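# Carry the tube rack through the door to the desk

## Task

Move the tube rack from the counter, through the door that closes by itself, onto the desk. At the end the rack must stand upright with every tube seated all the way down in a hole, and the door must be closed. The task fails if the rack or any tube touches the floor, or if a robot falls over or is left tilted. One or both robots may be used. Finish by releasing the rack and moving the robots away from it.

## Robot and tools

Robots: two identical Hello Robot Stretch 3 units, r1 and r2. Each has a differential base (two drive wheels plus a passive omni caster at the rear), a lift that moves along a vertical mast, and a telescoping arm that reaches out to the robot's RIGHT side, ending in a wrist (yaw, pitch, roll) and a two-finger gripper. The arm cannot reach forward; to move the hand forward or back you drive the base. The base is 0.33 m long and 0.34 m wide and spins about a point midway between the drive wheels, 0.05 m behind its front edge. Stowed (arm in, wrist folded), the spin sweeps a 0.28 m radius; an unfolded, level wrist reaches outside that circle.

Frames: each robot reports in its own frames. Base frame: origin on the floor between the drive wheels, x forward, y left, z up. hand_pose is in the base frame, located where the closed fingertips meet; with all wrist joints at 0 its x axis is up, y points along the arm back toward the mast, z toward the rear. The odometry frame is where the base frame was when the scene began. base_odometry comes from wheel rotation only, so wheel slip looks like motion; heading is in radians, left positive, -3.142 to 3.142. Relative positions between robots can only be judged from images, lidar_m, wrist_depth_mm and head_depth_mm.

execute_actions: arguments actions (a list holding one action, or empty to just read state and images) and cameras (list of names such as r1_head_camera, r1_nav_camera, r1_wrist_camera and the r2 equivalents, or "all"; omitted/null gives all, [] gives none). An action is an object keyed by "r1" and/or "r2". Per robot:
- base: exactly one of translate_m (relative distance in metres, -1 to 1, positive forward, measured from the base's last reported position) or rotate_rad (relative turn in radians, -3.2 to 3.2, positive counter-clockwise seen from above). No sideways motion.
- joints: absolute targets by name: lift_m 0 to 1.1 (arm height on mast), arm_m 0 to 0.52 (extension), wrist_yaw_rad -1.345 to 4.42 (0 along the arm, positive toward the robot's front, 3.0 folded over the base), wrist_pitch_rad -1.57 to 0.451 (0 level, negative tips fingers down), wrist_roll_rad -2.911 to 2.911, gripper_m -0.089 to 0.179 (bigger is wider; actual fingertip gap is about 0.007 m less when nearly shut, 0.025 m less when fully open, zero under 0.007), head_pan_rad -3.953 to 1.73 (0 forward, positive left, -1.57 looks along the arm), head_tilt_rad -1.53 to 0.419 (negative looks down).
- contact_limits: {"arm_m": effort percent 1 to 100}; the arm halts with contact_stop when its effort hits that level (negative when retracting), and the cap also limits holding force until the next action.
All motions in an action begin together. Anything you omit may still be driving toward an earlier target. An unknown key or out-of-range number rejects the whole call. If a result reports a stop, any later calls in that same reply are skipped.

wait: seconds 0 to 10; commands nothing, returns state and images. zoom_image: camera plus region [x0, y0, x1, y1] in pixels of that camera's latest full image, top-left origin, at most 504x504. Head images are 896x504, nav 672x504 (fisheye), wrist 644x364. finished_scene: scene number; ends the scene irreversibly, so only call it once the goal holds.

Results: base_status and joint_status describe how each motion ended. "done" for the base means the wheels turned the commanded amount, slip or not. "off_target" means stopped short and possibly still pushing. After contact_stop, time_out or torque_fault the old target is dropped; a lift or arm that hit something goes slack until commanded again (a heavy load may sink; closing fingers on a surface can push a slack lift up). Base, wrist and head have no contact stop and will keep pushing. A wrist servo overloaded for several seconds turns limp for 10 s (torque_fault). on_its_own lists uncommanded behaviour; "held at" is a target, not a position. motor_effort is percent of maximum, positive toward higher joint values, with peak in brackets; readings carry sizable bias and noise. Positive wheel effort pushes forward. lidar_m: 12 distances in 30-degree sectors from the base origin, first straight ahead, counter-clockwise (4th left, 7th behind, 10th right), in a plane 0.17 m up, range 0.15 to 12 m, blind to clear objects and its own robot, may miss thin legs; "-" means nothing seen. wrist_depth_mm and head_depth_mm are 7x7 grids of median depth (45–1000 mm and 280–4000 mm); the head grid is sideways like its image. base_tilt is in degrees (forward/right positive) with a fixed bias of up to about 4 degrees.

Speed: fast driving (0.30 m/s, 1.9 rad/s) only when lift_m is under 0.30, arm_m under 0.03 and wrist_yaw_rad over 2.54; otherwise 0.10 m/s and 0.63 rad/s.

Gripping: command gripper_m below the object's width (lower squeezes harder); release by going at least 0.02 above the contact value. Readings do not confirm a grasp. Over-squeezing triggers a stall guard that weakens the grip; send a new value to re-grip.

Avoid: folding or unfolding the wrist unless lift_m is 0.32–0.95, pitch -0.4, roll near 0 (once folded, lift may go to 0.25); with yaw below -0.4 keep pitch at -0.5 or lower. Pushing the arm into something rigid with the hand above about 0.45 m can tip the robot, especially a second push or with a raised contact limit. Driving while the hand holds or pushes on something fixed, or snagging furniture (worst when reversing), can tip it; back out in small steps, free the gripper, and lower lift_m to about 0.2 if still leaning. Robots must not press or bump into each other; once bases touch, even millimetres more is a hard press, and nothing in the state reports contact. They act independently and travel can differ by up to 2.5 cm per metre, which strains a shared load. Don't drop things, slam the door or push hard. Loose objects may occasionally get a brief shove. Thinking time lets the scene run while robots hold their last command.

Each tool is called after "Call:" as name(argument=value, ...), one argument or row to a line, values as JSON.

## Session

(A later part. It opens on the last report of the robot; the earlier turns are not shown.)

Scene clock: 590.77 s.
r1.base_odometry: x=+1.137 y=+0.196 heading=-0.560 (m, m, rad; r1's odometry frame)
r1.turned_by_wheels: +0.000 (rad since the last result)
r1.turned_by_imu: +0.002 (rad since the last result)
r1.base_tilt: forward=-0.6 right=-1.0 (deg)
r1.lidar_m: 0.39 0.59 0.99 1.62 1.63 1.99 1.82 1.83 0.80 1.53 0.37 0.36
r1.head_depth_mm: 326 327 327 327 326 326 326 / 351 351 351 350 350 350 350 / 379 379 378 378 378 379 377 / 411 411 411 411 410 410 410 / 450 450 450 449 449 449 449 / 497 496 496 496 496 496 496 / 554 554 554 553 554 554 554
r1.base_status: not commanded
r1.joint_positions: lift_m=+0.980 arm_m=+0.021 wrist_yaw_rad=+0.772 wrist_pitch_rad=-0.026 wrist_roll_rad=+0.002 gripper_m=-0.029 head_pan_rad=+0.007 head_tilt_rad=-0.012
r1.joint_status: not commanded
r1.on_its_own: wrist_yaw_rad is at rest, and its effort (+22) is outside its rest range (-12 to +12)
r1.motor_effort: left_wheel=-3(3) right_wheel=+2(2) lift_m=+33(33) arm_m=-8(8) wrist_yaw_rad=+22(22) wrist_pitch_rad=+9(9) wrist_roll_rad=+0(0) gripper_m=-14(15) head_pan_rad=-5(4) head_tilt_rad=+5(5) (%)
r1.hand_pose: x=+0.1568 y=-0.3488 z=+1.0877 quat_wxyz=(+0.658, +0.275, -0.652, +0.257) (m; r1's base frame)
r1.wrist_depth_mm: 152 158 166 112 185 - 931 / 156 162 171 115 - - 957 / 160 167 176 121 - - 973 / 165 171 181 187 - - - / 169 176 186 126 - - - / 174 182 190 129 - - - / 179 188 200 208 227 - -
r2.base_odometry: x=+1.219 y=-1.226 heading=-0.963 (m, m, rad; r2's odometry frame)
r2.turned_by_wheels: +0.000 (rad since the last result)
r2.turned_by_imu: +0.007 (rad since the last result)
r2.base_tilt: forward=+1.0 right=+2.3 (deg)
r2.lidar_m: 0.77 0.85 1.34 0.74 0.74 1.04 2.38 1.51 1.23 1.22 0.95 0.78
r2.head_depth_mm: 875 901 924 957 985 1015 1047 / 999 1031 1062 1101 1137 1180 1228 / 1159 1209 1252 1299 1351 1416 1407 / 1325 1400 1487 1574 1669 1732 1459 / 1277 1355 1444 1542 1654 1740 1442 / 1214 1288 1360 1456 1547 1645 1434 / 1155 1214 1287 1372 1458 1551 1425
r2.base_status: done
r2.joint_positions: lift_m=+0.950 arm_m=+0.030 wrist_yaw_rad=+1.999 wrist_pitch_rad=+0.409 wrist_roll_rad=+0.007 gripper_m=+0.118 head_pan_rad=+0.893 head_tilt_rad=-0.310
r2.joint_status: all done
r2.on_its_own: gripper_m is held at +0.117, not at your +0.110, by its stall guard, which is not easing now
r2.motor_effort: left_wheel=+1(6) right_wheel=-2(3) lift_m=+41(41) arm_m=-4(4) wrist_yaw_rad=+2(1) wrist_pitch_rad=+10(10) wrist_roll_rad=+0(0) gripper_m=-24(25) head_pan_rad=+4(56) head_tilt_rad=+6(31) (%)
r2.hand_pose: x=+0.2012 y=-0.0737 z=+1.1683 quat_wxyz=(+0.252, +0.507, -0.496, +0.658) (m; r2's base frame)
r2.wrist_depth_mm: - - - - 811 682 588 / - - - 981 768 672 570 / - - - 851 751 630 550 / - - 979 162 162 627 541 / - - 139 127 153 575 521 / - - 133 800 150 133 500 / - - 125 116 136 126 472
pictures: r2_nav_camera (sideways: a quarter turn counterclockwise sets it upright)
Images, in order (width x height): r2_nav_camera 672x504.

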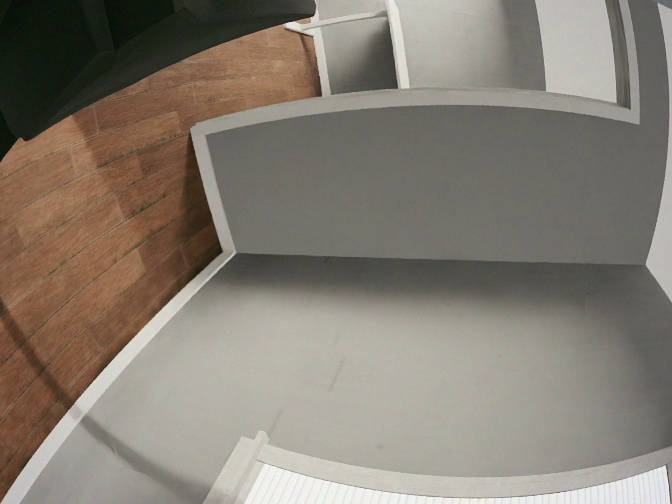

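Call:
execute_actions(
  actions=[
    {"r2": {"base": {"rotate_rad": 1.05}, "joints": {"head_pan_rad": 0.0, "head_tilt_rad": -0.3}}},
  ],
  cameras=[],
)

Call:
execute_actions(
  actions=[
    {"r2": {"base": {"translate_m": 0.69}}},
  ],
  cameras=["r2_nav_camera"],
)

Scene clock: 615.13 s.
r1.base_odometry: x=+1.137 y=+0.196 heading=-0.560 (m, m, rad; r1's odometry frame)
r1.turned_by_wheels: +0.000 (rad since the last result)
r1.turned_by_imu: +0.001 (rad since the last result)
r1.base_tilt: forward=-0.7 right=-1.1 (deg)
r1.lidar_m: 0.39 0.59 0.98 1.62 1.63 1.99 1.82 1.83 0.85 1.53 0.37 0.36
r1.head_depth_mm: 327 327 326 327 326 326 326 / 351 351 351 350 351 350 350 / 378 379 379 378 378 378 378 / 412 412 411 411 411 411 410 / 450 450 450 450 449 449 449 / 497 497 497 496 495 496 496 / 556 554 554 554 553 553 553
r1.base_status: not commanded
r1.joint_positions: lift_m=+0.980 arm_m=+0.021 wrist_yaw_rad=+0.772 wrist_pitch_rad=-0.026 wrist_roll_rad=+0.002 gripper_m=-0.029 head_pan_rad=+0.007 head_tilt_rad=-0.012
r1.joint_status: not commanded
r1.on_its_own: wrist_yaw_rad is at rest, and its effort (+22) is outside its rest range (-12 to +12)
r1.motor_effort: left_wheel=-3(3) right_wheel=+2(2) lift_m=+32(33) arm_m=-9(8) wrist_yaw_rad=+22(21) wrist_pitch_rad=+8(9) wrist_roll_rad=+0(0) gripper_m=-15(14) head_pan_rad=-4(4) head_tilt_rad=+5(5) (%)
r1.hand_pose: x=+0.1568 y=-0.3488 z=+1.0877 quat_wxyz=(+0.658, +0.275, -0.652, +0.257) (m; r1's base frame)
r1.wrist_depth_mm: 152 158 166 112 186 - 918 / 156 162 170 116 - - 955 / 160 166 175 121 - - 964 / 165 171 181 187 - - - / 169 176 186 126 - - - / 173 182 190 129 - - - / 179 187 201 208 228 - -
r2.base_odometry: x=+1.219 y=-1.226 heading=+0.087 (m, m, rad; r2's odometry frame)
r2.turned_by_wheels: +1.050 (rad since the last result)
r2.turned_by_imu: +1.042 (rad since the last result)
r2.base_tilt: forward=+1.0 right=+2.2 (deg)
r2.lidar_m: 1.35 0.74 0.74 1.04 2.38 1.50 1.23 1.22 0.94 0.78 0.77 0.85
r2.head_depth_mm: 1076 1105 1122 1146 1209 - - / 1292 1311 1347 1377 1417 1490 - / 1297 1378 1478 1571 1689 1773 - / 1251 1327 1416 1518 1628 1735 - / 1210 1280 1357 1455 1563 1662 1487 / 1167 1233 1313 1402 1485 1603 1441 / 1132 1192 1279 1378 1486 1684 1434
r2.base_status: done
r2.joint_positions: lift_m=+0.950 arm_m=+0.030 wrist_yaw_rad=+1.999 wrist_pitch_rad=+0.409 wrist_roll_rad=+0.007 gripper_m=+0.118 head_pan_rad=+0.007 head_tilt_rad=-0.310
r2.joint_status: all done
r2.on_its_own: gripper_m is held at +0.117, not at your +0.110, by its stall guard, which is not easing now
r2.motor_effort: left_wheel=-3(6) right_wheel=+4(9) lift_m=+41(41) arm_m=-4(4) wrist_yaw_rad=+3(1) wrist_pitch_rad=+10(11) wrist_roll_rad=+0(0) gripper_m=-24(25) head_pan_rad=-4(54) head_tilt_rad=+6(6) (%)
r2.hand_pose: x=+0.2012 y=-0.0737 z=+1.1683 quat_wxyz=(+0.252, +0.507, -0.496, +0.658) (m; r2's base frame)
r2.wrist_depth_mm: - - - - - - 783 / - - - - - - 811 / - - - - - - 804 / - - - 161 164 - 799 / - 923 139 127 152 - 809 / - - 133 - 150 133 758 / - 723 125 115 137 127 712
pictures: none
No camera images: the call's "cameras" was empty. Leave "cameras" out to get every camera's image.

Scene clock: 622.97 s.
r1.base_odometry: x=+1.137 y=+0.196 heading=-0.560 (m, m, rad; r1's odometry frame)
r1.turned_by_wheels: +0.000 (rad since the last result)
r1.turned_by_imu: +0.001 (rad since the last result)
r1.base_tilt: forward=-0.7 right=-1.1 (deg)
r1.lidar_m: 0.39 0.59 0.98 1.62 1.63 1.99 1.83 1.83 1.69 0.82 0.37 0.36
r1.head_depth_mm: 327 327 327 327 326 326 326 / 350 351 351 351 351 351 350 / 379 379 379 378 378 378 378 / 411 411 411 411 410 411 410 / 450 451 450 449 449 449 449 / 497 497 496 496 496 495 496 / 556 554 553 553 555 553 553
r1.base_status: not commanded
r1.joint_positions: lift_m=+0.980 arm_m=+0.021 wrist_yaw_rad=+0.772 wrist_pitch_rad=-0.026 wrist_roll_rad=+0.002 gripper_m=-0.029 head_pan_rad=+0.007 head_tilt_rad=-0.012
r1.joint_status: not commanded
r1.on_its_own: wrist_yaw_rad is at rest, and its effort (+22) is outside its rest range (-12 to +12)
r1.motor_effort: left_wheel=-3(3) right_wheel=+2(2) lift_m=+33(33) arm_m=-8(8) wrist_yaw_rad=+22(22) wrist_pitch_rad=+8(9) wrist_roll_rad=+0(0) gripper_m=-15(14) head_pan_rad=-4(3) head_tilt_rad=+5(5) (%)
r1.hand_pose: x=+0.1568 y=-0.3488 z=+1.0877 quat_wxyz=(+0.658, +0.275, -0.652, +0.257) (m; r1's base frame)
r1.wrist_depth_mm: 152 158 166 112 185 606 907 / 156 162 171 115 753 485 406 / 160 167 176 121 774 512 923 / 165 171 180 187 - - - / 169 175 185 126 - - - / 174 182 191 129 - - - / 179 187 200 207 228 - -
r2.base_odometry: x=+1.906 y=-1.166 heading=+0.087 (m, m, rad; r2's odometry frame)
r2.turned_by_wheels: +0.000 (rad since the last result)
r2.turned_by_imu: +0.005 (rad since the last result)
r2.base_tilt: forward=+1.0 right=+2.3 (deg)
r2.lidar_m: 0.76 0.75 1.54 0.54 0.53 2.28 1.88 1.26 0.65 0.54 0.54 0.59
r2.head_depth_mm: 716 751 777 794 835 - - / 697 744 796 858 918 965 - / 672 714 765 820 886 947 - / 647 689 733 786 845 914 - / 626 663 706 753 808 869 927 / 607 639 679 723 772 832 899 / 586 618 655 697 743 797 859
r2.base_status: done
r2.joint_positions: lift_m=+0.950 arm_m=+0.030 wrist_yaw_rad=+1.999 wrist_pitch_rad=+0.409 wrist_roll_rad=+0.007 gripper_m=+0.118 head_pan_rad=+0.007 head_tilt_rad=-0.310
r2.joint_status: not commanded
r2.on_its_own: gripper_m is held at +0.117, not at your +0.110, by its stall guard, which is not easing now
r2.motor_effort: left_wheel=-3(5) right_wheel=+4(9) lift_m=+41(41) arm_m=-4(4) wrist_yaw_rad=+2(1) wrist_pitch_rad=+10(10) wrist_roll_rad=+0(0) gripper_m=-25(24) head_pan_rad=-5(5) head_tilt_rad=+7(6) (%)
r2.hand_pose: x=+0.2012 y=-0.0737 z=+1.1683 quat_wxyz=(+0.252, +0.507, -0.496, +0.658) (m; r2's base frame)
r2.wrist_depth_mm: - - 923 906 881 804 510 / - - 923 867 833 770 511 / - - 833 835 809 766 496 / - - 783 161 164 744 498 / - - 140 128 152 634 500 / - - 133 698 150 133 469 / - - 124 116 138 126 451
pictures: r2_nav_camera (sideways: a quarter turn counterclockwise sets it upright)
Images, in order (width x height): r2_nav_camera 672x504.

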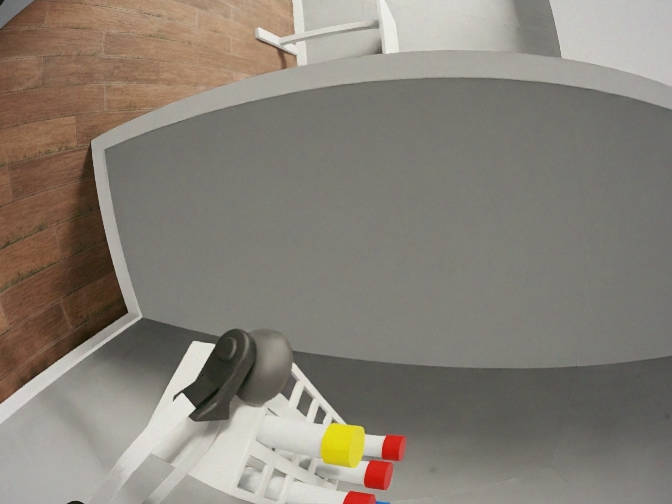

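Call:
execute_actions(
  actions=[
    {"r2": {"base": {"rotate_rad": 1.03}}},
  ],
  cameras=["r2_nav_camera"],
)

Scene clock: 630.57 s.
r1.base_odometry: x=+1.137 y=+0.196 heading=-0.560 (m, m, rad; r1's odometry frame)
r1.turned_by_wheels: +0.000 (rad since the last result)
r1.turned_by_imu: +0.001 (rad since the last result)
r1.base_tilt: forward=-0.6 right=-1.1 (deg)
r1.lidar_m: 0.39 0.59 0.99 1.62 1.64 1.99 1.82 1.83 1.69 0.91 0.37 0.36
r1.head_depth_mm: 327 327 327 327 327 326 326 / 350 351 351 351 351 350 350 / 378 379 379 378 378 378 377 / 412 411 410 411 411 411 410 / 450 450 449 449 450 449 449 / 496 497 496 496 496 496 496 / 555 555 553 553 554 553 554
r1.base_status: not commanded
r1.joint_positions: lift_m=+0.980 arm_m=+0.021 wrist_yaw_rad=+0.772 wrist_pitch_rad=-0.026 wrist_roll_rad=+0.002 gripper_m=-0.029 head_pan_rad=+0.007 head_tilt_rad=-0.012
r1.joint_status: not commanded
r1.on_its_own: wrist_yaw_rad is at rest, and its effort (+21) is outside its rest range (-12 to +12)
r1.motor_effort: left_wheel=-3(3) right_wheel=+2(2) lift_m=+32(33) arm_m=-8(8) wrist_yaw_rad=+21(21) wrist_pitch_rad=+9(9) wrist_roll_rad=+0(0) gripper_m=-15(15) head_pan_rad=-4(4) head_tilt_rad=+5(5) (%)
r1.hand_pose: x=+0.1568 y=-0.3488 z=+1.0877 quat_wxyz=(+0.658, +0.275, -0.652, +0.257) (m; r1's base frame)
r1.wrist_depth_mm: 152 158 166 112 186 626 875 / 155 162 171 115 610 - 492 / 160 166 175 121 638 - 520 / 164 171 180 187 - - 936 / 169 176 187 126 - - 962 / 173 181 190 129 - - - / 179 187 200 208 228 - -
r2.base_odometry: x=+1.906 y=-1.166 heading=+1.117 (m, m, rad; r2's odometry frame)
r2.turned_by_wheels: +1.030 (rad since the last result)
r2.turned_by_imu: +1.022 (rad since the last result)
r2.base_tilt: forward=+1.0 right=+2.3 (deg)
r2.lidar_m: 3.18 0.55 0.53 2.31 1.89 1.31 0.66 0.54 0.54 0.59 0.76 0.75
r2.head_depth_mm: 2617 2759 2801 2927 2776 - - / 2839 2962 3091 3269 2638 2065 - / 3063 3225 3336 3562 2631 1970 - / 3288 3533 3735 3836 2642 1866 - / 3570 3890 - - 2590 1859 1498 / 3412 3703 3898 3903 2447 1773 1432 / 1193 1234 1248 1276 1292 1317 1319
r2.base_status: done
r2.joint_positions: lift_m=+0.950 arm_m=+0.030 wrist_yaw_rad=+1.999 wrist_pitch_rad=+0.409 wrist_roll_rad=+0.007 gripper_m=+0.118 head_pan_rad=+0.007 head_tilt_rad=-0.310
r2.joint_status: not commanded
r2.on_its_own: gripper_m is held at +0.117, not at your +0.110, by its stall guard, which is not easing now
r2.motor_effort: left_wheel=-3(8) right_wheel=+4(9) lift_m=+41(41) arm_m=-5(4) wrist_yaw_rad=+2(2) wrist_pitch_rad=+10(10) wrist_roll_rad=+0(0) gripper_m=-25(24) head_pan_rad=-4(5) head_tilt_rad=+6(6) (%)
r2.hand_pose: x=+0.2012 y=-0.0737 z=+1.1683 quat_wxyz=(+0.252, +0.507, -0.496, +0.658) (m; r2's base frame)
r2.wrist_depth_mm: - - 861 - - - 547 / - 650 833 - - - 540 / - 614 816 - - - 527 / - 580 657 161 164 - 508 / - 538 139 128 152 - 499 / 655 - 133 993 149 133 476 / - 502 124 116 137 126 455
pictures: r2_nav_camera (sideways: a quarter turn counterclockwise sets it upright)
Images, in order (width x height): r2_nav_camera 672x504.

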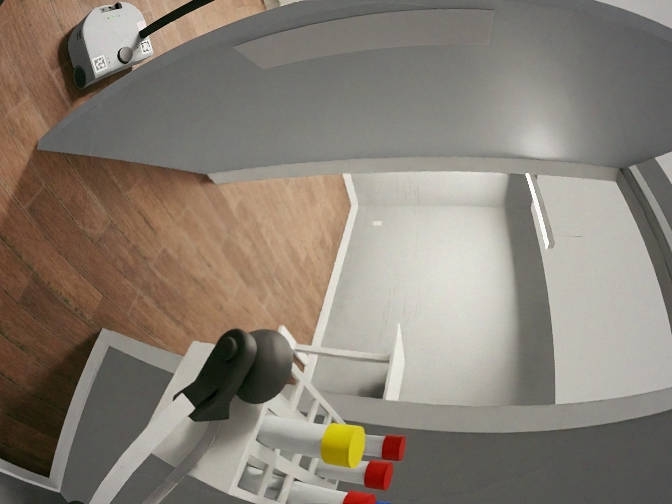

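Call:
execute_actions(
  actions=[
    {"r2": {"base": {"translate_m": 0.9}, "joints": {"head_pan_rad": -0.9, "head_tilt_rad": -0.5}}},
  ],
  cameras=["r2_nav_camera", "r2_head_camera"],
)

Scene clock: 645.23 s.
r1.base_odometry: x=+1.137 y=+0.196 heading=-0.560 (m, m, rad; r1's odometry frame)
r1.turned_by_wheels: +0.000 (rad since the last result)
r1.turned_by_imu: +0.002 (rad since the last result)
r1.base_tilt: forward=-0.6 right=-1.0 (deg)
r1.lidar_m: 0.39 0.59 0.99 1.62 1.63 2.00 1.82 1.83 1.69 1.53 0.37 0.36
r1.head_depth_mm: 327 327 327 327 327 326 326 / 351 351 351 350 350 350 350 / 379 378 378 378 378 378 377 / 412 411 412 411 411 410 410 / 450 450 449 449 449 449 449 / 497 496 496 495 494 495 496 / 556 554 554 554 553 553 553
r1.base_status: not commanded
r1.joint_positions: lift_m=+0.980 arm_m=+0.021 wrist_yaw_rad=+0.772 wrist_pitch_rad=-0.026 wrist_roll_rad=+0.002 gripper_m=-0.029 head_pan_rad=+0.007 head_tilt_rad=-0.012
r1.joint_status: not commanded
r1.on_its_own: wrist_yaw_rad is at rest, and its effort (+22) is outside its rest range (-12 to +12)
r1.motor_effort: left_wheel=-3(3) right_wheel=+2(2) lift_m=+32(33) arm_m=-8(8) wrist_yaw_rad=+22(21) wrist_pitch_rad=+9(9) wrist_roll_rad=+0(0) gripper_m=-15(15) head_pan_rad=-3(3) head_tilt_rad=+4(5) (%)
r1.hand_pose: x=+0.1568 y=-0.3488 z=+1.0877 quat_wxyz=(+0.658, +0.275, -0.652, +0.257) (m; r1's base frame)
r1.wrist_depth_mm: 152 158 166 112 185 - 920 / 156 162 170 116 - - 951 / 160 167 176 121 - - 961 / 165 171 180 187 - - - / 169 177 186 125 - - - / 174 182 190 129 - - - / 178 188 201 209 228 - -
r2.base_odometry: x=+2.301 y=-0.357 heading=+1.117 (m, m, rad; r2's odometry frame)
r2.turned_by_wheels: +0.000 (rad since the last result)
r2.turned_by_imu: +0.006 (rad since the last result)
r2.base_tilt: forward=+1.1 right=+2.3 (deg)
r2.lidar_m: 2.43 0.63 0.44 0.42 0.43 0.56 1.37 1.12 0.34 0.37 1.93 1.81
r2.head_depth_mm: 1915 2004 1942 2110 1962 1659 - / 1950 2107 1904 2421 2019 1571 - / 1900 2065 2299 2478 2008 1613 - / 1883 2017 2253 2474 2029 1589 - / 1829 1958 2203 2414 1984 1543 1300 / 1791 1933 2177 2351 1811 1534 1255 / 1773 1911 1588 - - - 1225
r2.base_status: done
r2.joint_positions: lift_m=+0.950 arm_m=+0.030 wrist_yaw_rad=+1.999 wrist_pitch_rad=+0.409 wrist_roll_rad=+0.007 gripper_m=+0.118 head_pan_rad=-0.893 head_tilt_rad=-0.494
r2.joint_status: all done
r2.on_its_own: gripper_m is held at +0.117, not at your +0.110, by its stall guard, which is not easing now
r2.motor_effort: left_wheel=-4(5) right_wheel=+4(10) lift_m=+41(41) arm_m=-4(4) wrist_yaw_rad=+2(2) wrist_pitch_rad=+10(10) wrist_roll_rad=+0(0) gripper_m=-24(25) head_pan_rad=-4(58) head_tilt_rad=-5(27) (%)
r2.hand_pose: x=+0.2012 y=-0.0737 z=+1.1683 quat_wxyz=(+0.252, +0.507, -0.496, +0.658) (m; r2's base frame)
r2.wrist_depth_mm: 503 642 874 - - - - / 493 631 - - - - - / 494 634 - - - - - / 482 626 701 161 165 - - / 478 589 139 127 152 - - / 473 - 134 - 150 132 - / 449 558 125 116 138 126 -
pictures: r2_head_camera (sideways: a quarter turn clockwise sets it upright), r2_nav_camera (sideways: a quarter turn counterclockwise sets it upright)
Images, in order (width x height): r2_head_camera 896x504, r2_nav_camera 672x504.

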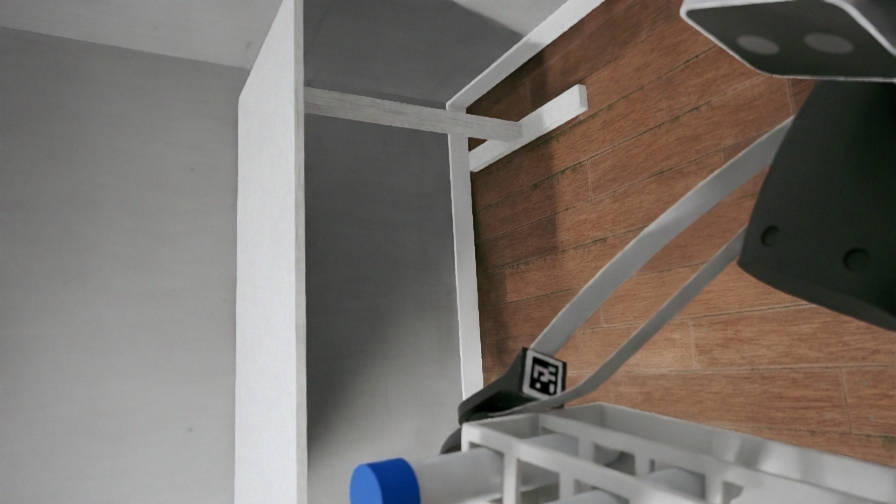

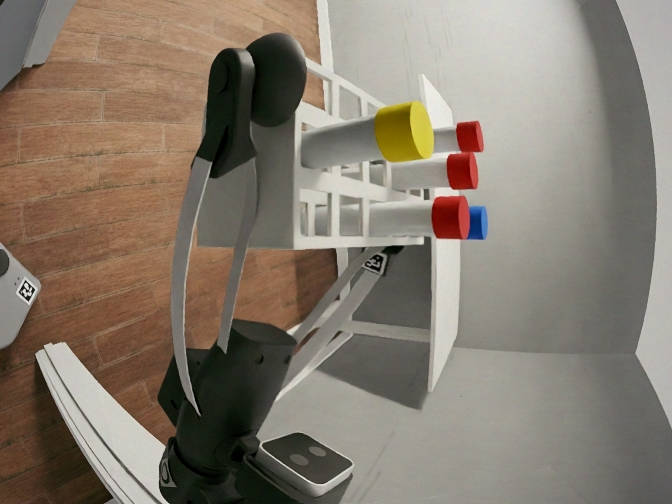

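Call:
execute_actions(
  actions=[
    {"r2": {"base": {"translate_m": 0.65}}},
  ],
  cameras=["r2_nav_camera", "r2_head_camera"],
)

Scene clock: 663.37 s.
r1.base_odometry: x=+1.137 y=+0.196 heading=-0.560 (m, m, rad; r1's odometry frame)
r1.turned_by_wheels: +0.000 (rad since the last result)
r1.turned_by_imu: +0.002 (rad since the last result)
r1.base_tilt: forward=-0.6 right=-1.0 (deg)
r1.lidar_m: 0.39 0.59 0.98 1.62 1.63 1.99 1.82 1.83 1.69 1.53 0.37 0.36
r1.head_depth_mm: 327 326 327 327 326 326 326 / 351 351 351 350 351 350 350 / 379 379 379 379 379 378 378 / 411 411 411 411 411 411 410 / 450 449 450 449 449 449 449 / 498 496 496 496 496 495 496 / 555 554 554 553 554 553 553
r1.base_status: not commanded
r1.joint_positions: lift_m=+0.980 arm_m=+0.021 wrist_yaw_rad=+0.772 wrist_pitch_rad=-0.026 wrist_roll_rad=+0.002 gripper_m=-0.029 head_pan_rad=+0.007 head_tilt_rad=-0.012
r1.joint_status: not commanded
r1.on_its_own: wrist_yaw_rad is at rest, and its effort (+21) is outside its rest range (-12 to +12)
r1.motor_effort: left_wheel=-3(3) right_wheel=+2(2) lift_m=+32(33) arm_m=-9(8) wrist_yaw_rad=+21(22) wrist_pitch_rad=+9(8) wrist_roll_rad=+0(0) gripper_m=-15(15) head_pan_rad=-4(4) head_tilt_rad=+5(5) (%)
r1.hand_pose: x=+0.1568 y=-0.3488 z=+1.0877 quat_wxyz=(+0.658, +0.275, -0.652, +0.257) (m; r1's base frame)
r1.wrist_depth_mm: 152 157 165 112 185 - 931 / 156 161 171 116 - - 953 / 160 166 176 121 - - 965 / 165 171 181 187 - - - / 169 176 186 126 - - - / 174 181 191 129 - - - / 178 188 201 208 228 - -
r2.base_odometry: x=+2.586 y=+0.227 heading=+1.117 (m, m, rad; r2's odometry frame)
r2.turned_by_wheels: +0.000 (rad since the last result)
r2.turned_by_imu: +0.005 (rad since the last result)
r2.base_tilt: forward=+1.0 right=+2.3 (deg)
r2.lidar_m: 1.88 2.26 0.77 0.42 0.45 0.62 1.87 0.82 1.53 1.69 1.71 1.26
r2.head_depth_mm: 1517 1662 1275 2077 2034 1651 - / 1477 1632 1251 2021 2033 1566 - / 1460 1593 1238 1964 2004 1612 - / 1428 1572 1218 1923 2029 1597 - / 1401 1532 1201 1865 1890 1500 1300 / 1371 1496 1180 1778 1757 1494 1259 / 1351 1469 1568 - - - 1226
r2.base_status: done
r2.joint_positions: lift_m=+0.950 arm_m=+0.030 wrist_yaw_rad=+1.999 wrist_pitch_rad=+0.409 wrist_roll_rad=+0.007 gripper_m=+0.118 head_pan_rad=-0.893 head_tilt_rad=-0.494
r2.joint_status: not commanded
r2.on_its_own: gripper_m is held at +0.117, not at your +0.110, by its stall guard, which is not easing now
r2.motor_effort: left_wheel=-4(4) right_wheel=+4(10) lift_m=+41(41) arm_m=-4(4) wrist_yaw_rad=+2(1) wrist_pitch_rad=+10(10) wrist_roll_rad=+0(0) gripper_m=-24(24) head_pan_rad=-5(5) head_tilt_rad=-4(4) (%)
r2.hand_pose: x=+0.2012 y=-0.0737 z=+1.1683 quat_wxyz=(+0.252, +0.507, -0.496, +0.658) (m; r2's base frame)
r2.wrist_depth_mm: - - - - - - - / - - - - - - - / - - - - - - - / - - - 160 164 - - / - - 140 127 152 - - / - - 133 - 149 133 - / - - 124 116 137 127 -
pictures: r2_head_camera (sideways: a quarter turn clockwise sets it upright), r2_nav_camera (sideways: a quarter turn counterclockwise sets it upright)
Images, in order (width x height): r2_head_camera 896x504, r2_nav_camera 672x504.

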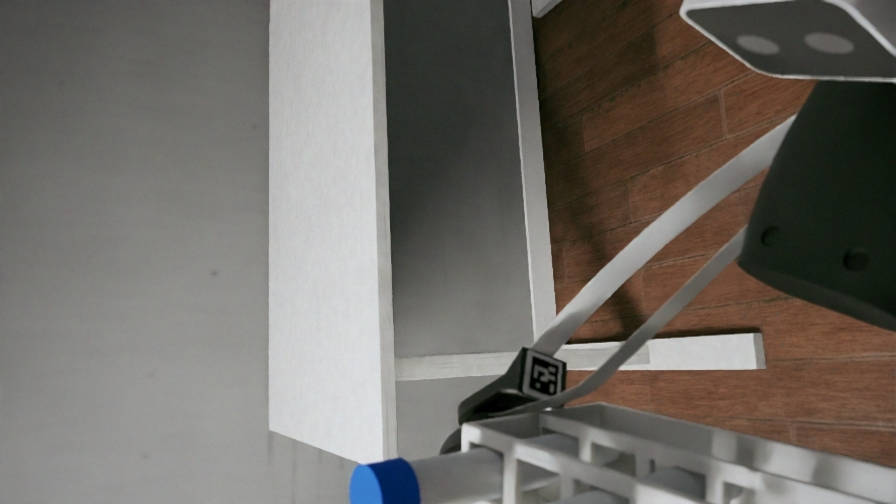

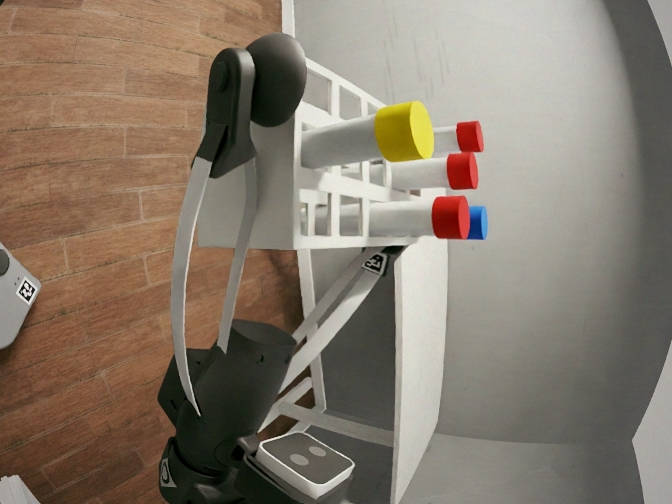

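Call:
execute_actions(
  actions=[
    {"r1": {"joints": {"gripper_m": 0.15}}, "r2": {"base": {"rotate_rad": -0.70}, "joints": {"head_pan_rad": 0.0, "head_tilt_rad": -0.6}}},
  ],
  cameras=["r2_nav_camera", "r2_head_camera"],
)

Scene clock: 676.33 s.
r1.base_odometry: x=+1.137 y=+0.196 heading=-0.560 (m, m, rad; r1's odometry frame)
r1.turned_by_wheels: +0.000 (rad since the last result)
r1.turned_by_imu: +0.001 (rad since the last result)
r1.base_tilt: forward=-0.6 right=-1.0 (deg)
r1.lidar_m: 0.61 0.71 0.99 1.62 1.63 1.99 1.83 1.83 1.69 1.53 0.69 0.61
r1.head_depth_mm: 531 532 534 534 537 538 538 / 549 549 550 552 554 554 556 / 566 567 570 570 572 574 574 / 585 588 588 591 591 592 594 / 607 608 610 613 613 615 616 / 629 631 633 635 637 638 640 / 653 654 657 658 661 662 665
r1.base_status: not commanded
r1.joint_positions: lift_m=+0.980 arm_m=+0.020 wrist_yaw_rad=+0.789 wrist_pitch_rad=-0.025 wrist_roll_rad=+0.002 gripper_m=+0.150 head_pan_rad=+0.007 head_tilt_rad=-0.012
r1.joint_status: all done
r1.motor_effort: left_wheel=-1(3) right_wheel=+0(2) lift_m=+33(33) arm_m=-4(8) wrist_yaw_rad=+1(22) wrist_pitch_rad=+8(8) wrist_roll_rad=+0(0) gripper_m=+0(83) head_pan_rad=-4(4) head_tilt_rad=+5(5) (%)
r1.hand_pose: x=+0.1599 y=-0.3455 z=+1.0880 quat_wxyz=(+0.656, +0.280, -0.650, +0.263) (m; r1's base frame)
r1.wrist_depth_mm: 367 403 450 - - - 943 / 375 416 468 - - - 946 / 378 426 475 - - - 975 / 387 431 485 - - - - / 395 437 497 - - - - / 403 - 521 - - - - / 397 478 535 - - - -
r2.base_odometry: x=+2.586 y=+0.227 heading=+0.417 (m, m, rad; r2's odometry frame)
r2.turned_by_wheels: -0.700 (rad since the last result)
r2.turned_by_imu: -0.694 (rad since the last result)
r2.base_tilt: forward=+1.0 right=+2.3 (deg)
r2.lidar_m: 1.26 1.76 2.33 1.29 0.44 0.42 0.49 0.63 0.82 1.25 1.59 1.75
r2.head_depth_mm: 1403 1511 1078 - - - - / 1405 1512 1150 1923 - - 1159 / 1399 1494 1134 1975 1853 - 1206 / 1395 1486 1122 1949 1850 - 1207 / 1413 1540 1674 2014 1822 1392 1198 / 1397 1564 1750 2014 1760 1426 1193 / 1397 1559 1759 2007 1756 1413 1191
r2.base_status: done
r2.joint_positions: lift_m=+0.950 arm_m=+0.030 wrist_yaw_rad=+1.999 wrist_pitch_rad=+0.409 wrist_roll_rad=+0.007 gripper_m=+0.118 head_pan_rad=-0.007 head_tilt_rad=-0.593
r2.joint_status: all done
r2.on_its_own: gripper_m is held at +0.117, not at your +0.110, by its stall guard, which is not easing now
r2.motor_effort: left_wheel=+2(7) right_wheel=-3(9) lift_m=+41(41) arm_m=-4(4) wrist_yaw_rad=+3(3) wrist_pitch_rad=+10(10) wrist_roll_rad=+0(0) gripper_m=-24(25) head_pan_rad=+4(55) head_tilt_rad=-6(22) (%)
r2.hand_pose: x=+0.2012 y=-0.0737 z=+1.1683 quat_wxyz=(+0.252, +0.507, -0.496, +0.658) (m; r2's base frame)
r2.wrist_depth_mm: - - - - - - - / - - - - - - - / - - - - - - - / - - - 162 165 - - / - - 140 127 152 - - / - - 133 - 150 133 - / - - 125 115 137 126 -
pictures: r2_head_camera (sideways: a quarter turn clockwise sets it upright), r2_nav_camera (sideways: a quarter turn counterclockwise sets it upright)
Images, in order (width x height): r2_head_camera 896x504, r2_nav_camera 672x504.

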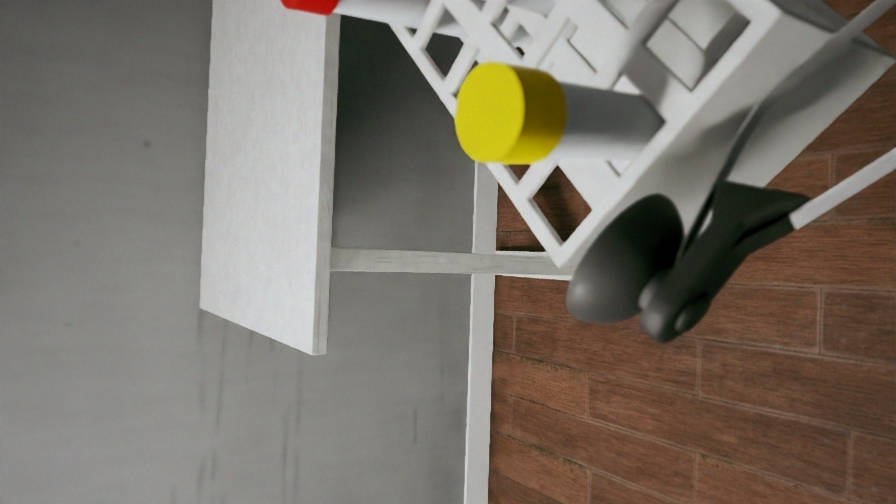

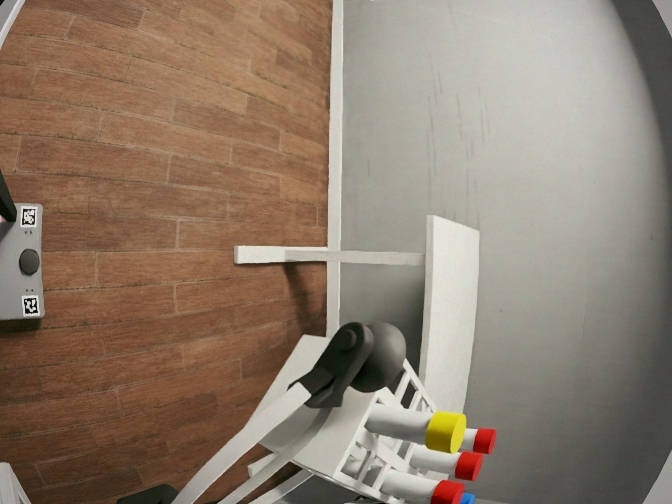

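Call:
execute_actions(
  actions=[
    {"r1": {"base": {"translate_m": -0.25}}, "r2": {"base": {"rotate_rad": -0.38}}},
  ],
  cameras=[],
)

Call:
execute_actions(
  actions=[
    {"r2": {"base": {"translate_m": 0.85}}},
  ],
  cameras=["r2_nav_camera", "r2_head_camera"],
)

Scene clock: 693.37 s.
r1.base_odometry: x=+0.926 y=+0.329 heading=-0.560 (m, m, rad; r1's odometry frame)
r1.turned_by_wheels: +0.000 (rad since the last result)
r1.turned_by_imu: +0.000 (rad since the last result)
r1.base_tilt: forward=-0.6 right=-1.0 (deg)
r1.lidar_m: 1.05 1.05 1.29 1.58 1.59 1.74 1.58 1.58 1.74 1.57 1.58 1.16
r1.head_depth_mm: 1066 1069 1076 1082 1088 1096 1104 / 1043 1049 1055 1064 1067 1076 1083 / 1023 1034 1037 1045 1053 1057 1064 / 1004 1014 1021 1028 1033 1035 1041 / 990 996 1001 1012 1012 1020 1024 / 974 980 984 992 997 1001 1008 / 958 966 970 977 981 987 991
r1.base_status: done
r1.joint_positions: lift_m=+0.980 arm_m=+0.020 wrist_yaw_rad=+0.789 wrist_pitch_rad=-0.025 wrist_roll_rad=+0.002 gripper_m=+0.150 head_pan_rad=+0.007 head_tilt_rad=-0.012
r1.joint_status: not commanded
r1.motor_effort: left_wheel=+0(7) right_wheel=+0(3) lift_m=+33(32) arm_m=-5(5) wrist_yaw_rad=+1(1) wrist_pitch_rad=+8(8) wrist_roll_rad=+0(0) gripper_m=+1(1) head_pan_rad=-3(4) head_tilt_rad=+5(5) (%)
r1.hand_pose: x=+0.1599 y=-0.3455 z=+1.0880 quat_wxyz=(+0.656, +0.280, -0.650, +0.263) (m; r1's base frame)
r1.wrist_depth_mm: 781 967 - - - - 967 / 810 995 - - - - 968 / 823 - - - - - - / 818 - - - - - - / 834 - - - - - - / 851 - - - - - - / 803 - - - - - -
r2.base_odometry: x=+2.586 y=+0.227 heading=+0.037 (m, m, rad; r2's odometry frame)
r2.turned_by_wheels: -0.380 (rad since the last result)
r2.turned_by_imu: -0.376 (rad since the last result)
r2.base_tilt: forward=+1.1 right=+2.2 (deg)
r2.lidar_m: 1.72 1.26 1.85 2.27 0.84 0.42 0.41 0.40 0.44 0.68 1.53 1.66
r2.head_depth_mm: 1714 1754 1757 - - - - / 1633 1721 2112 2339 - - 1156 / 1567 1668 2002 2240 1846 - 1206 / 1516 1609 1916 2133 1919 - 1201 / 1448 1538 1106 2052 1827 1388 1202 / 1403 1481 1087 1949 1759 1425 1196 / 1345 1419 1068 1807 1639 1411 1188
r2.base_status: done
r2.joint_positions: lift_m=+0.950 arm_m=+0.030 wrist_yaw_rad=+1.999 wrist_pitch_rad=+0.409 wrist_roll_rad=+0.007 gripper_m=+0.118 head_pan_rad=-0.007 head_tilt_rad=-0.593
r2.joint_status: not commanded
r2.on_its_own: gripper_m is held at +0.117, not at your +0.110, by its stall guard, which is not easing now
r2.motor_effort: left_wheel=+2(7) right_wheel=-3(8) lift_m=+41(41) arm_m=-4(5) wrist_yaw_rad=+1(1) wrist_pitch_rad=+10(10) wrist_roll_rad=+0(0) gripper_m=-24(24) head_pan_rad=+4(4) head_tilt_rad=-5(5) (%)
r2.hand_pose: x=+0.2012 y=-0.0737 z=+1.1683 quat_wxyz=(+0.252, +0.507, -0.496, +0.658) (m; r2's base frame)
r2.wrist_depth_mm: - - - - - - - / - - - - - - - / - - - - - - - / - - - 161 164 - - / - - 139 128 153 - - / - - 133 - 150 133 - / - - 124 115 137 126 -
pictures: none
No camera images: the call's "cameras" was empty. Leave "cameras" out to get every camera's image.

Scene clock: 702.83 s.
r1.base_odometry: x=+0.926 y=+0.329 heading=-0.560 (m, m, rad; r1's odometry frame)
r1.turned_by_wheels: +0.000 (rad since the last result)
r1.turned_by_imu: +0.002 (rad since the last result)
r1.base_tilt: forward=-0.6 right=-1.1 (deg)
r1.lidar_m: 1.05 1.06 1.29 1.58 1.59 1.75 1.58 1.59 1.74 1.57 1.58 1.16
r1.head_depth_mm: 1062 1071 1073 1080 1086 1095 1103 / 1042 1046 1055 1060 1067 1077 1079 / 1026 1033 1041 1047 1046 1059 1058 / 1008 1013 1021 1023 1032 1038 1042 / 993 996 1005 1007 1011 1022 1027 / 976 981 984 992 1000 1003 1009 / 958 965 970 974 981 987 991
r1.base_status: not commanded
r1.joint_positions: lift_m=+0.980 arm_m=+0.020 wrist_yaw_rad=+0.789 wrist_pitch_rad=-0.025 wrist_roll_rad=+0.002 gripper_m=+0.150 head_pan_rad=+0.007 head_tilt_rad=-0.012
r1.joint_status: not commanded
r1.motor_effort: left_wheel=+0(0) right_wheel=+1(1) lift_m=+33(33) arm_m=-4(5) wrist_yaw_rad=+2(2) wrist_pitch_rad=+8(8) wrist_roll_rad=+0(0) gripper_m=+0(0) head_pan_rad=-4(4) head_tilt_rad=+5(5) (%)
r1.hand_pose: x=+0.1599 y=-0.3455 z=+1.0880 quat_wxyz=(+0.656, +0.280, -0.650, +0.263) (m; r1's base frame)
r1.wrist_depth_mm: 794 988 - - - - 962 / 803 - - - - - 950 / 810 - - - - - - / 820 - - - - - - / 846 - - - - - - / 816 - - - - - - / 810 - - - - - -
r2.base_odometry: x=+3.436 y=+0.258 heading=+0.037 (m, m, rad; r2's odometry frame)
r2.turned_by_wheels: +0.000 (rad since the last result)
r2.turned_by_imu: +0.006 (rad since the last result)
r2.base_tilt: forward=+1.0 right=+2.3 (deg)
r2.lidar_m: 0.92 0.91 0.56 1.53 2.57 1.39 1.20 1.19 1.20 1.22 1.21 1.01
r2.head_depth_mm: 891 1008 935 - - - - / 853 959 920 691 - - 307 / 818 917 910 638 491 - 320 / 787 874 898 618 506 - 319 / 759 840 888 614 484 368 318 / 731 807 858 609 466 377 316 / 704 776 823 604 463 376 315
r2.base_status: done
r2.joint_positions: lift_m=+0.950 arm_m=+0.030 wrist_yaw_rad=+1.999 wrist_pitch_rad=+0.409 wrist_roll_rad=+0.007 gripper_m=+0.118 head_pan_rad=-0.007 head_tilt_rad=-0.593
r2.joint_status: not commanded
r2.on_its_own: gripper_m is held at +0.117, not at your +0.110, by its stall guard, which is not easing now
r2.motor_effort: left_wheel=+2(6) right_wheel=-3(3) lift_m=+41(41) arm_m=-4(4) wrist_yaw_rad=+1(3) wrist_pitch_rad=+10(10) wrist_roll_rad=+0(0) gripper_m=-25(23) head_pan_rad=+4(4) head_tilt_rad=-4(5) (%)
r2.hand_pose: x=+0.2012 y=-0.0737 z=+1.1683 quat_wxyz=(+0.252, +0.507, -0.496, +0.658) (m; r2's base frame)
r2.wrist_depth_mm: - - - - - - - / - - - - - - 985 / - - - 994 980 953 950 / - - 932 160 163 909 919 / 972 922 139 128 152 884 856 / 928 - 133 871 150 133 829 / 865 852 124 116 137 126 793
pictures: r2_head_camera (sideways: a quarter turn clockwise sets it upright), r2_nav_camera (sideways: a quarter turn counterclockwise sets it upright)
Images, in order (width x height): r2_head_camera 896x504, r2_nav_camera 672x504.

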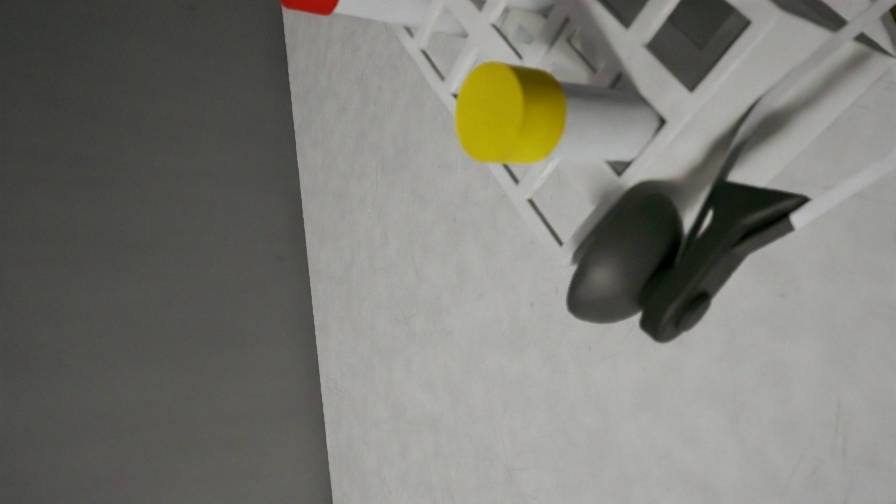

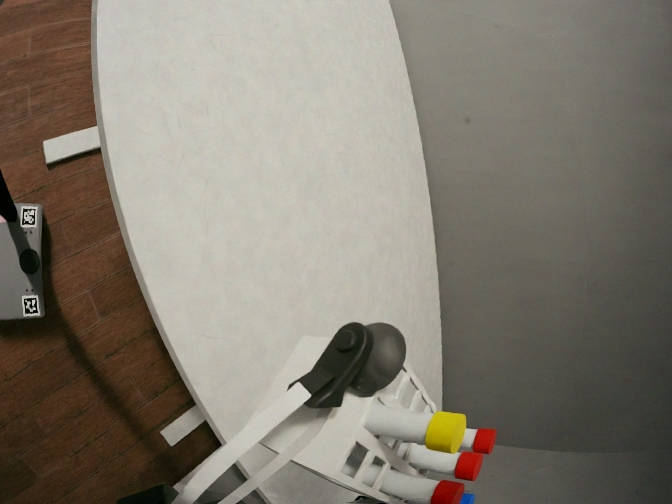

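Call:
execute_actions(
  actions=[
    {"r2": {"base": {"translate_m": 0.05}, "joints": {"lift_m": 0.84}}},
  ],
  cameras=["r2_nav_camera", "r2_head_camera"],
)

Scene clock: 717.40 s.
r1.base_odometry: x=+0.926 y=+0.329 heading=-0.560 (m, m, rad; r1's odometry frame)
r1.turned_by_wheels: +0.000 (rad since the last result)
r1.turned_by_imu: +0.001 (rad since the last result)
r1.base_tilt: forward=-0.6 right=-1.1 (deg)
r1.lidar_m: 1.05 1.06 1.29 1.58 1.59 1.75 1.58 1.59 1.74 1.57 1.58 1.16
r1.head_depth_mm: 1063 1066 1074 1077 1087 1093 1105 / 1043 1048 1055 1060 1069 1074 1079 / 1028 1033 1038 1044 1049 1055 1067 / 1008 1015 1021 1026 1033 1034 1043 / 994 998 1002 1011 1013 1018 1028 / 975 980 984 988 999 1002 1006 / 957 965 970 973 980 985 992
r1.base_status: not commanded
r1.joint_positions: lift_m=+0.980 arm_m=+0.020 wrist_yaw_rad=+0.789 wrist_pitch_rad=-0.025 wrist_roll_rad=+0.002 gripper_m=+0.150 head_pan_rad=+0.007 head_tilt_rad=-0.012
r1.joint_status: not commanded
r1.motor_effort: left_wheel=+0(0) right_wheel=+0(0) lift_m=+33(32) arm_m=-5(5) wrist_yaw_rad=+1(1) wrist_pitch_rad=+8(8) wrist_roll_rad=+0(0) gripper_m=+0(0) head_pan_rad=-3(4) head_tilt_rad=+5(4) (%)
r1.hand_pose: x=+0.1599 y=-0.3455 z=+1.0880 quat_wxyz=(+0.656, +0.280, -0.650, +0.263) (m; r1's base frame)
r1.wrist_depth_mm: 810 952 - - - - 977 / 798 983 - - - - 990 / 824 - - - - - - / 812 - - - - - - / 834 - - - - - - / 838 - - - - - - / 815 - - - - - -
r2.base_odometry: x=+3.486 y=+0.260 heading=+0.037 (m, m, rad; r2's odometry frame)
r2.turned_by_wheels: +0.000 (rad since the last result)
r2.turned_by_imu: +0.001 (rad since the last result)
r2.base_tilt: forward=+0.9 right=+2.3 (deg)
r2.lidar_m: 0.87 0.87 0.53 1.45 2.59 1.45 1.25 1.22 1.27 1.20 1.19 0.98
r2.head_depth_mm: 842 951 930 635 497 - - / 805 909 919 629 492 305 - / 775 866 909 624 474 394 - / 744 831 886 619 471 381 - / 718 793 845 615 468 379 318 / 692 762 824 610 466 377 316 / 666 733 792 604 463 375 315
r2.base_status: done
r2.joint_positions: lift_m=+0.840 arm_m=+0.030 wrist_yaw_rad=+1.999 wrist_pitch_rad=+0.410 wrist_roll_rad=+0.007 gripper_m=+0.118 head_pan_rad=-0.007 head_tilt_rad=-0.593
r2.joint_status: all done
r2.on_its_own: gripper_m is held at +0.117, not at your +0.110, by its stall guard, which is not easing now
r2.motor_effort: left_wheel=+2(6) right_wheel=-3(5) lift_m=+26(34) arm_m=-5(4) wrist_yaw_rad=+3(1) wrist_pitch_rad=+10(10) wrist_roll_rad=+0(0) gripper_m=-24(25) head_pan_rad=+4(4) head_tilt_rad=-5(5) (%)
r2.hand_pose: x=+0.2012 y=-0.0737 z=+1.0590 quat_wxyz=(+0.252, +0.507, -0.496, +0.659) (m; r2's base frame)
r2.wrist_depth_mm: - - - - - - - / - - - - 947 954 940 / - 996 949 958 938 894 902 / 960 927 883 161 164 876 845 / 903 872 139 127 152 800 793 / 878 - 133 833 150 133 788 / 523 418 124 116 137 126 675
pictures: r2_head_camera (sideways: a quarter turn clockwise sets it upright), r2_nav_camera (sideways: a quarter turn counterclockwise sets it upright)
Images, in order (width x height): r2_head_camera 896x504, r2_nav_camera 672x504.

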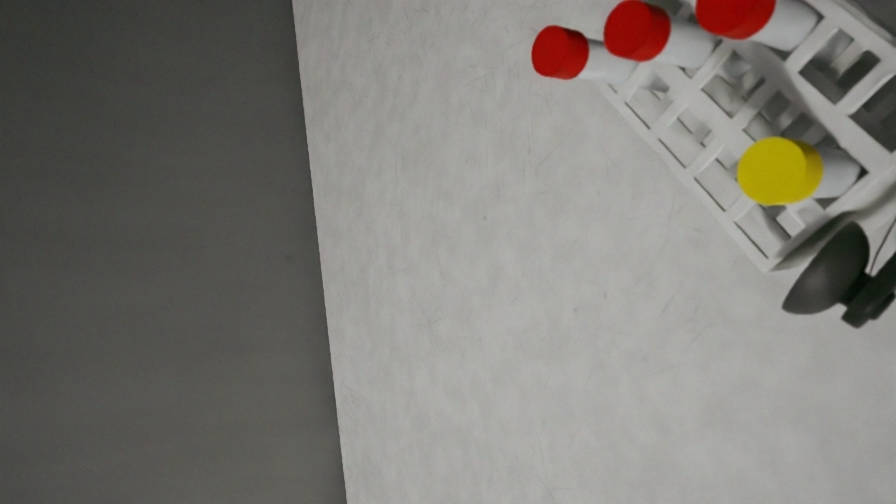

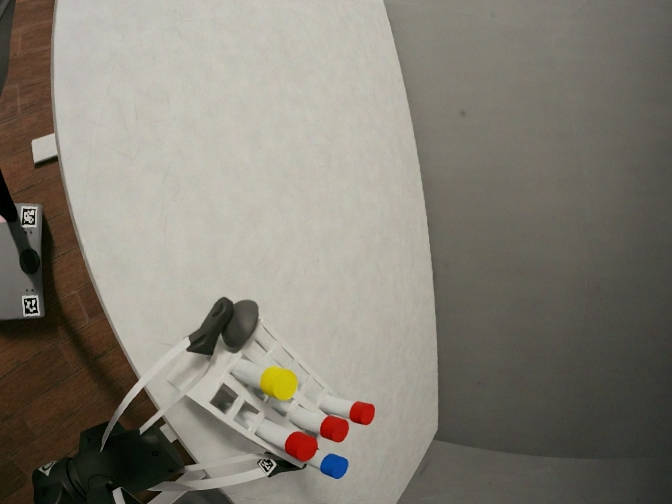

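Call:
execute_actions(
  actions=[
    {"r2": {"joints": {"lift_m": 0.72}}},
  ],
  cameras=["r2_nav_camera", "r2_wrist_camera"],
)

Scene clock: 725.90 s.
r1.base_odometry: x=+0.926 y=+0.329 heading=-0.560 (m, m, rad; r1's odometry frame)
r1.turned_by_wheels: +0.000 (rad since the last result)
r1.turned_by_imu: +0.001 (rad since the last result)
r1.base_tilt: forward=-0.6 right=-1.1 (deg)
r1.lidar_m: 1.05 1.06 1.29 1.58 1.59 1.74 1.58 1.59 1.74 1.57 1.58 1.16
r1.head_depth_mm: 1060 1068 1077 1083 1087 1097 1101 / 1043 1051 1055 1064 1068 1074 1083 / 1023 1028 1038 1040 1051 1057 1063 / 1008 1014 1020 1028 1034 1037 1043 / 990 996 1001 1010 1011 1018 1026 / 974 978 984 990 995 1003 1007 / 960 966 970 974 975 990 991
r1.base_status: not commanded
r1.joint_positions: lift_m=+0.980 arm_m=+0.020 wrist_yaw_rad=+0.789 wrist_pitch_rad=-0.025 wrist_roll_rad=+0.002 gripper_m=+0.150 head_pan_rad=+0.007 head_tilt_rad=-0.012
r1.joint_status: not commanded
r1.motor_effort: left_wheel=+0(0) right_wheel=+1(0) lift_m=+32(32) arm_m=-5(5) wrist_yaw_rad=+2(1) wrist_pitch_rad=+8(8) wrist_roll_rad=+0(0) gripper_m=+1(1) head_pan_rad=-4(4) head_tilt_rad=+4(5) (%)
r1.hand_pose: x=+0.1599 y=-0.3455 z=+1.0880 quat_wxyz=(+0.656, +0.280, -0.650, +0.263) (m; r1's base frame)
r1.wrist_depth_mm: 812 945 - - - - 966 / 801 998 - - - - 977 / 824 - - - - - - / 823 - - - - - - / 834 - - - - - - / 855 - - - - - - / 803 - - - - - -
r2.base_odometry: x=+3.486 y=+0.260 heading=+0.037 (m, m, rad; r2's odometry frame)
r2.turned_by_wheels: +0.000 (rad since the last result)
r2.turned_by_imu: +0.000 (rad since the last result)
r2.base_tilt: forward=+1.0 right=+2.3 (deg)
r2.lidar_m: 0.87 0.87 0.53 1.45 2.59 1.45 1.25 1.22 1.26 1.20 1.19 0.98
r2.head_depth_mm: 842 955 931 634 482 393 - / 808 907 924 629 477 317 305 / 774 867 912 624 475 383 - / 743 828 884 618 473 381 326 / 717 795 847 614 469 379 318 / 691 764 825 608 467 377 316 / 667 735 791 603 462 375 315
r2.base_status: not commanded
r2.joint_positions: lift_m=+0.767 arm_m=+0.030 wrist_yaw_rad=+1.994 wrist_pitch_rad=+0.450 wrist_roll_rad=+0.009 gripper_m=+0.118 head_pan_rad=-0.007 head_tilt_rad=-0.593
r2.joint_status: lift_m contact_stop (moved -0.073 of -0.120)
r2.on_its_own: gripper_m is held at +0.117, not at your +0.110, by its stall guard, which is not easing now; lift_m is slack since a contact_stop, until your next command for it (your +0.720 is given up)
r2.motor_effort: left_wheel=+1(2) right_wheel=+1(4) lift_m=+32(33) arm_m=-4(4) wrist_yaw_rad=+8(9) wrist_pitch_rad=-3(10) wrist_roll_rad=-1(8) gripper_m=-26(26) head_pan_rad=+4(4) head_tilt_rad=-4(5) (%)
r2.hand_pose: x=+0.1986 y=-0.0762 z=+0.9960 quat_wxyz=(+0.240, +0.496, -0.507, +0.663) (m; r2's base frame)
r2.wrist_depth_mm: - - - - - - - / - - - - - - 970 / - - 963 965 173 956 910 / 977 957 143 135 155 890 852 / 920 896 140 172 161 148 829 / 887 - 130 123 151 135 763 / 246 175 148 178 158 133 353
pictures: r2_nav_camera (sideways: a quarter turn counterclockwise sets it upright), r2_wrist_camera
Images, in order (width x height): r2_nav_camera 672x504, r2_wrist_camera 644x364.

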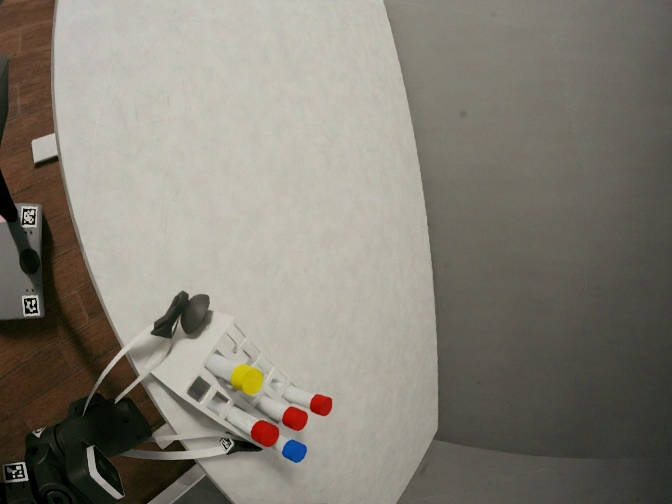

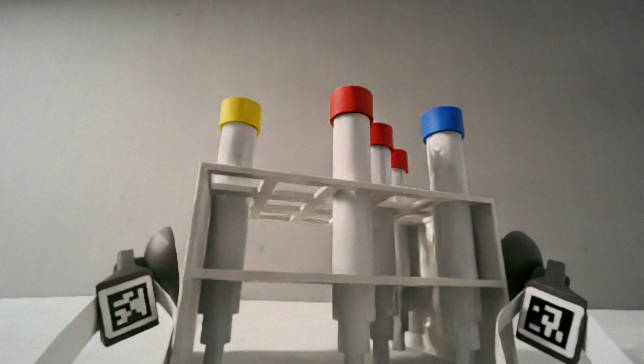

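Call:
execute_actions(
  actions=[
    {"r2": {"joints": {"gripper_m": 0.179}}},
  ],
  cameras=["r2_nav_camera", "r2_wrist_camera"],
)

Scene clock: 731.23 s.
r1.base_odometry: x=+0.926 y=+0.329 heading=-0.560 (m, m, rad; r1's odometry frame)
r1.turned_by_wheels: +0.000 (rad since the last result)
r1.turned_by_imu: +0.001 (rad since the last result)
r1.base_tilt: forward=-0.6 right=-1.1 (deg)
r1.lidar_m: 1.05 1.06 1.29 1.58 1.59 1.74 1.58 1.59 1.74 1.57 1.58 1.16
r1.head_depth_mm: 1062 1070 1074 1083 1085 1096 1099 / 1043 1051 1056 1061 1068 1077 1081 / 1028 1033 1040 1044 1047 1054 1064 / 1010 1016 1017 1027 1034 1040 1038 / 990 994 1001 1010 1014 1022 1025 / 976 980 987 994 999 1004 1008 / 962 964 971 974 981 987 994
r1.base_status: not commanded
r1.joint_positions: lift_m=+0.980 arm_m=+0.020 wrist_yaw_rad=+0.789 wrist_pitch_rad=-0.025 wrist_roll_rad=+0.002 gripper_m=+0.150 head_pan_rad=+0.007 head_tilt_rad=-0.012
r1.joint_status: not commanded
r1.motor_effort: left_wheel=+0(0) right_wheel=+1(1) lift_m=+33(32) arm_m=-5(5) wrist_yaw_rad=+1(1) wrist_pitch_rad=+8(8) wrist_roll_rad=+0(0) gripper_m=+0(1) head_pan_rad=-4(4) head_tilt_rad=+5(5) (%)
r1.hand_pose: x=+0.1599 y=-0.3455 z=+1.0880 quat_wxyz=(+0.656, +0.280, -0.650, +0.263) (m; r1's base frame)
r1.wrist_depth_mm: 811 968 - - - - 966 / 816 994 - - - - 986 / 821 - - - - - - / 833 - - - - - - / 851 - - - - - - / 847 - - - - - - / 817 - - - - - -
r2.base_odometry: x=+3.486 y=+0.260 heading=+0.037 (m, m, rad; r2's odometry frame)
r2.turned_by_wheels: +0.000 (rad since the last result)
r2.turned_by_imu: +0.001 (rad since the last result)
r2.base_tilt: forward=+1.0 right=+2.3 (deg)
r2.lidar_m: 0.87 0.87 0.53 1.45 2.58 1.45 1.25 1.23 1.26 1.20 1.19 0.98
r2.head_depth_mm: 843 951 930 634 481 307 - / 808 908 921 628 476 318 302 / 775 868 911 624 474 383 - / 744 828 887 620 471 381 326 / 715 795 846 614 469 379 318 / 691 763 825 610 465 377 316 / 669 732 792 605 463 375 315
r2.base_status: not commanded
r2.joint_positions: lift_m=+0.768 arm_m=+0.030 wrist_yaw_rad=+1.998 wrist_pitch_rad=+0.449 wrist_roll_rad=-0.003 gripper_m=+0.179 head_pan_rad=-0.007 head_tilt_rad=-0.593
r2.joint_status: all done
r2.on_its_own: lift_m is slack since a contact_stop, until your next command for it (your +0.720 is given up)
r2.motor_effort: left_wheel=+1(1) right_wheel=-1(1) lift_m=+32(33) arm_m=-4(5) wrist_yaw_rad=+2(8) wrist_pitch_rad=-3(4) wrist_roll_rad=+6(6) gripper_m=+1(98) head_pan_rad=+4(4) head_tilt_rad=-4(5) (%)
r2.hand_pose: x=+0.1982 y=-0.0753 z=+0.9960 quat_wxyz=(+0.242, +0.494, -0.505, +0.666) (m; r2's base frame)
r2.wrist_depth_mm: - - - - - - - / - - - - - - 997 / - - 991 951 169 939 929 / 966 939 140 136 149 873 870 / 913 886 138 182 158 147 844 / 865 593 130 121 150 130 787 / - 166 141 171 156 126 -
pictures: r2_nav_camera (sideways: a quarter turn counterclockwise sets it upright), r2_wrist_camera
Images, in order (width x height): r2_nav_camera 672x504, r2_wrist_camera 644x364.

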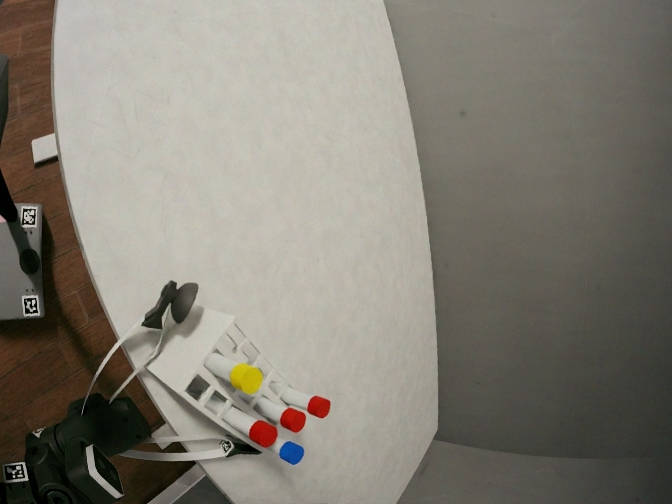

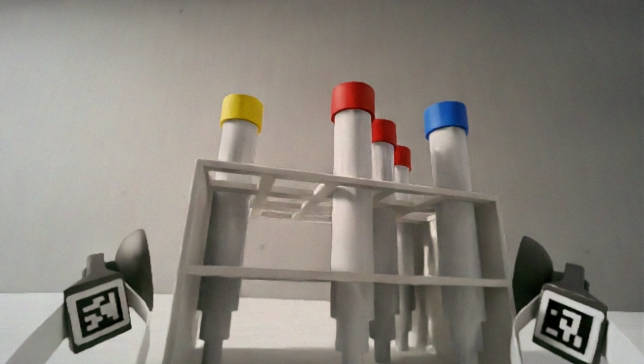

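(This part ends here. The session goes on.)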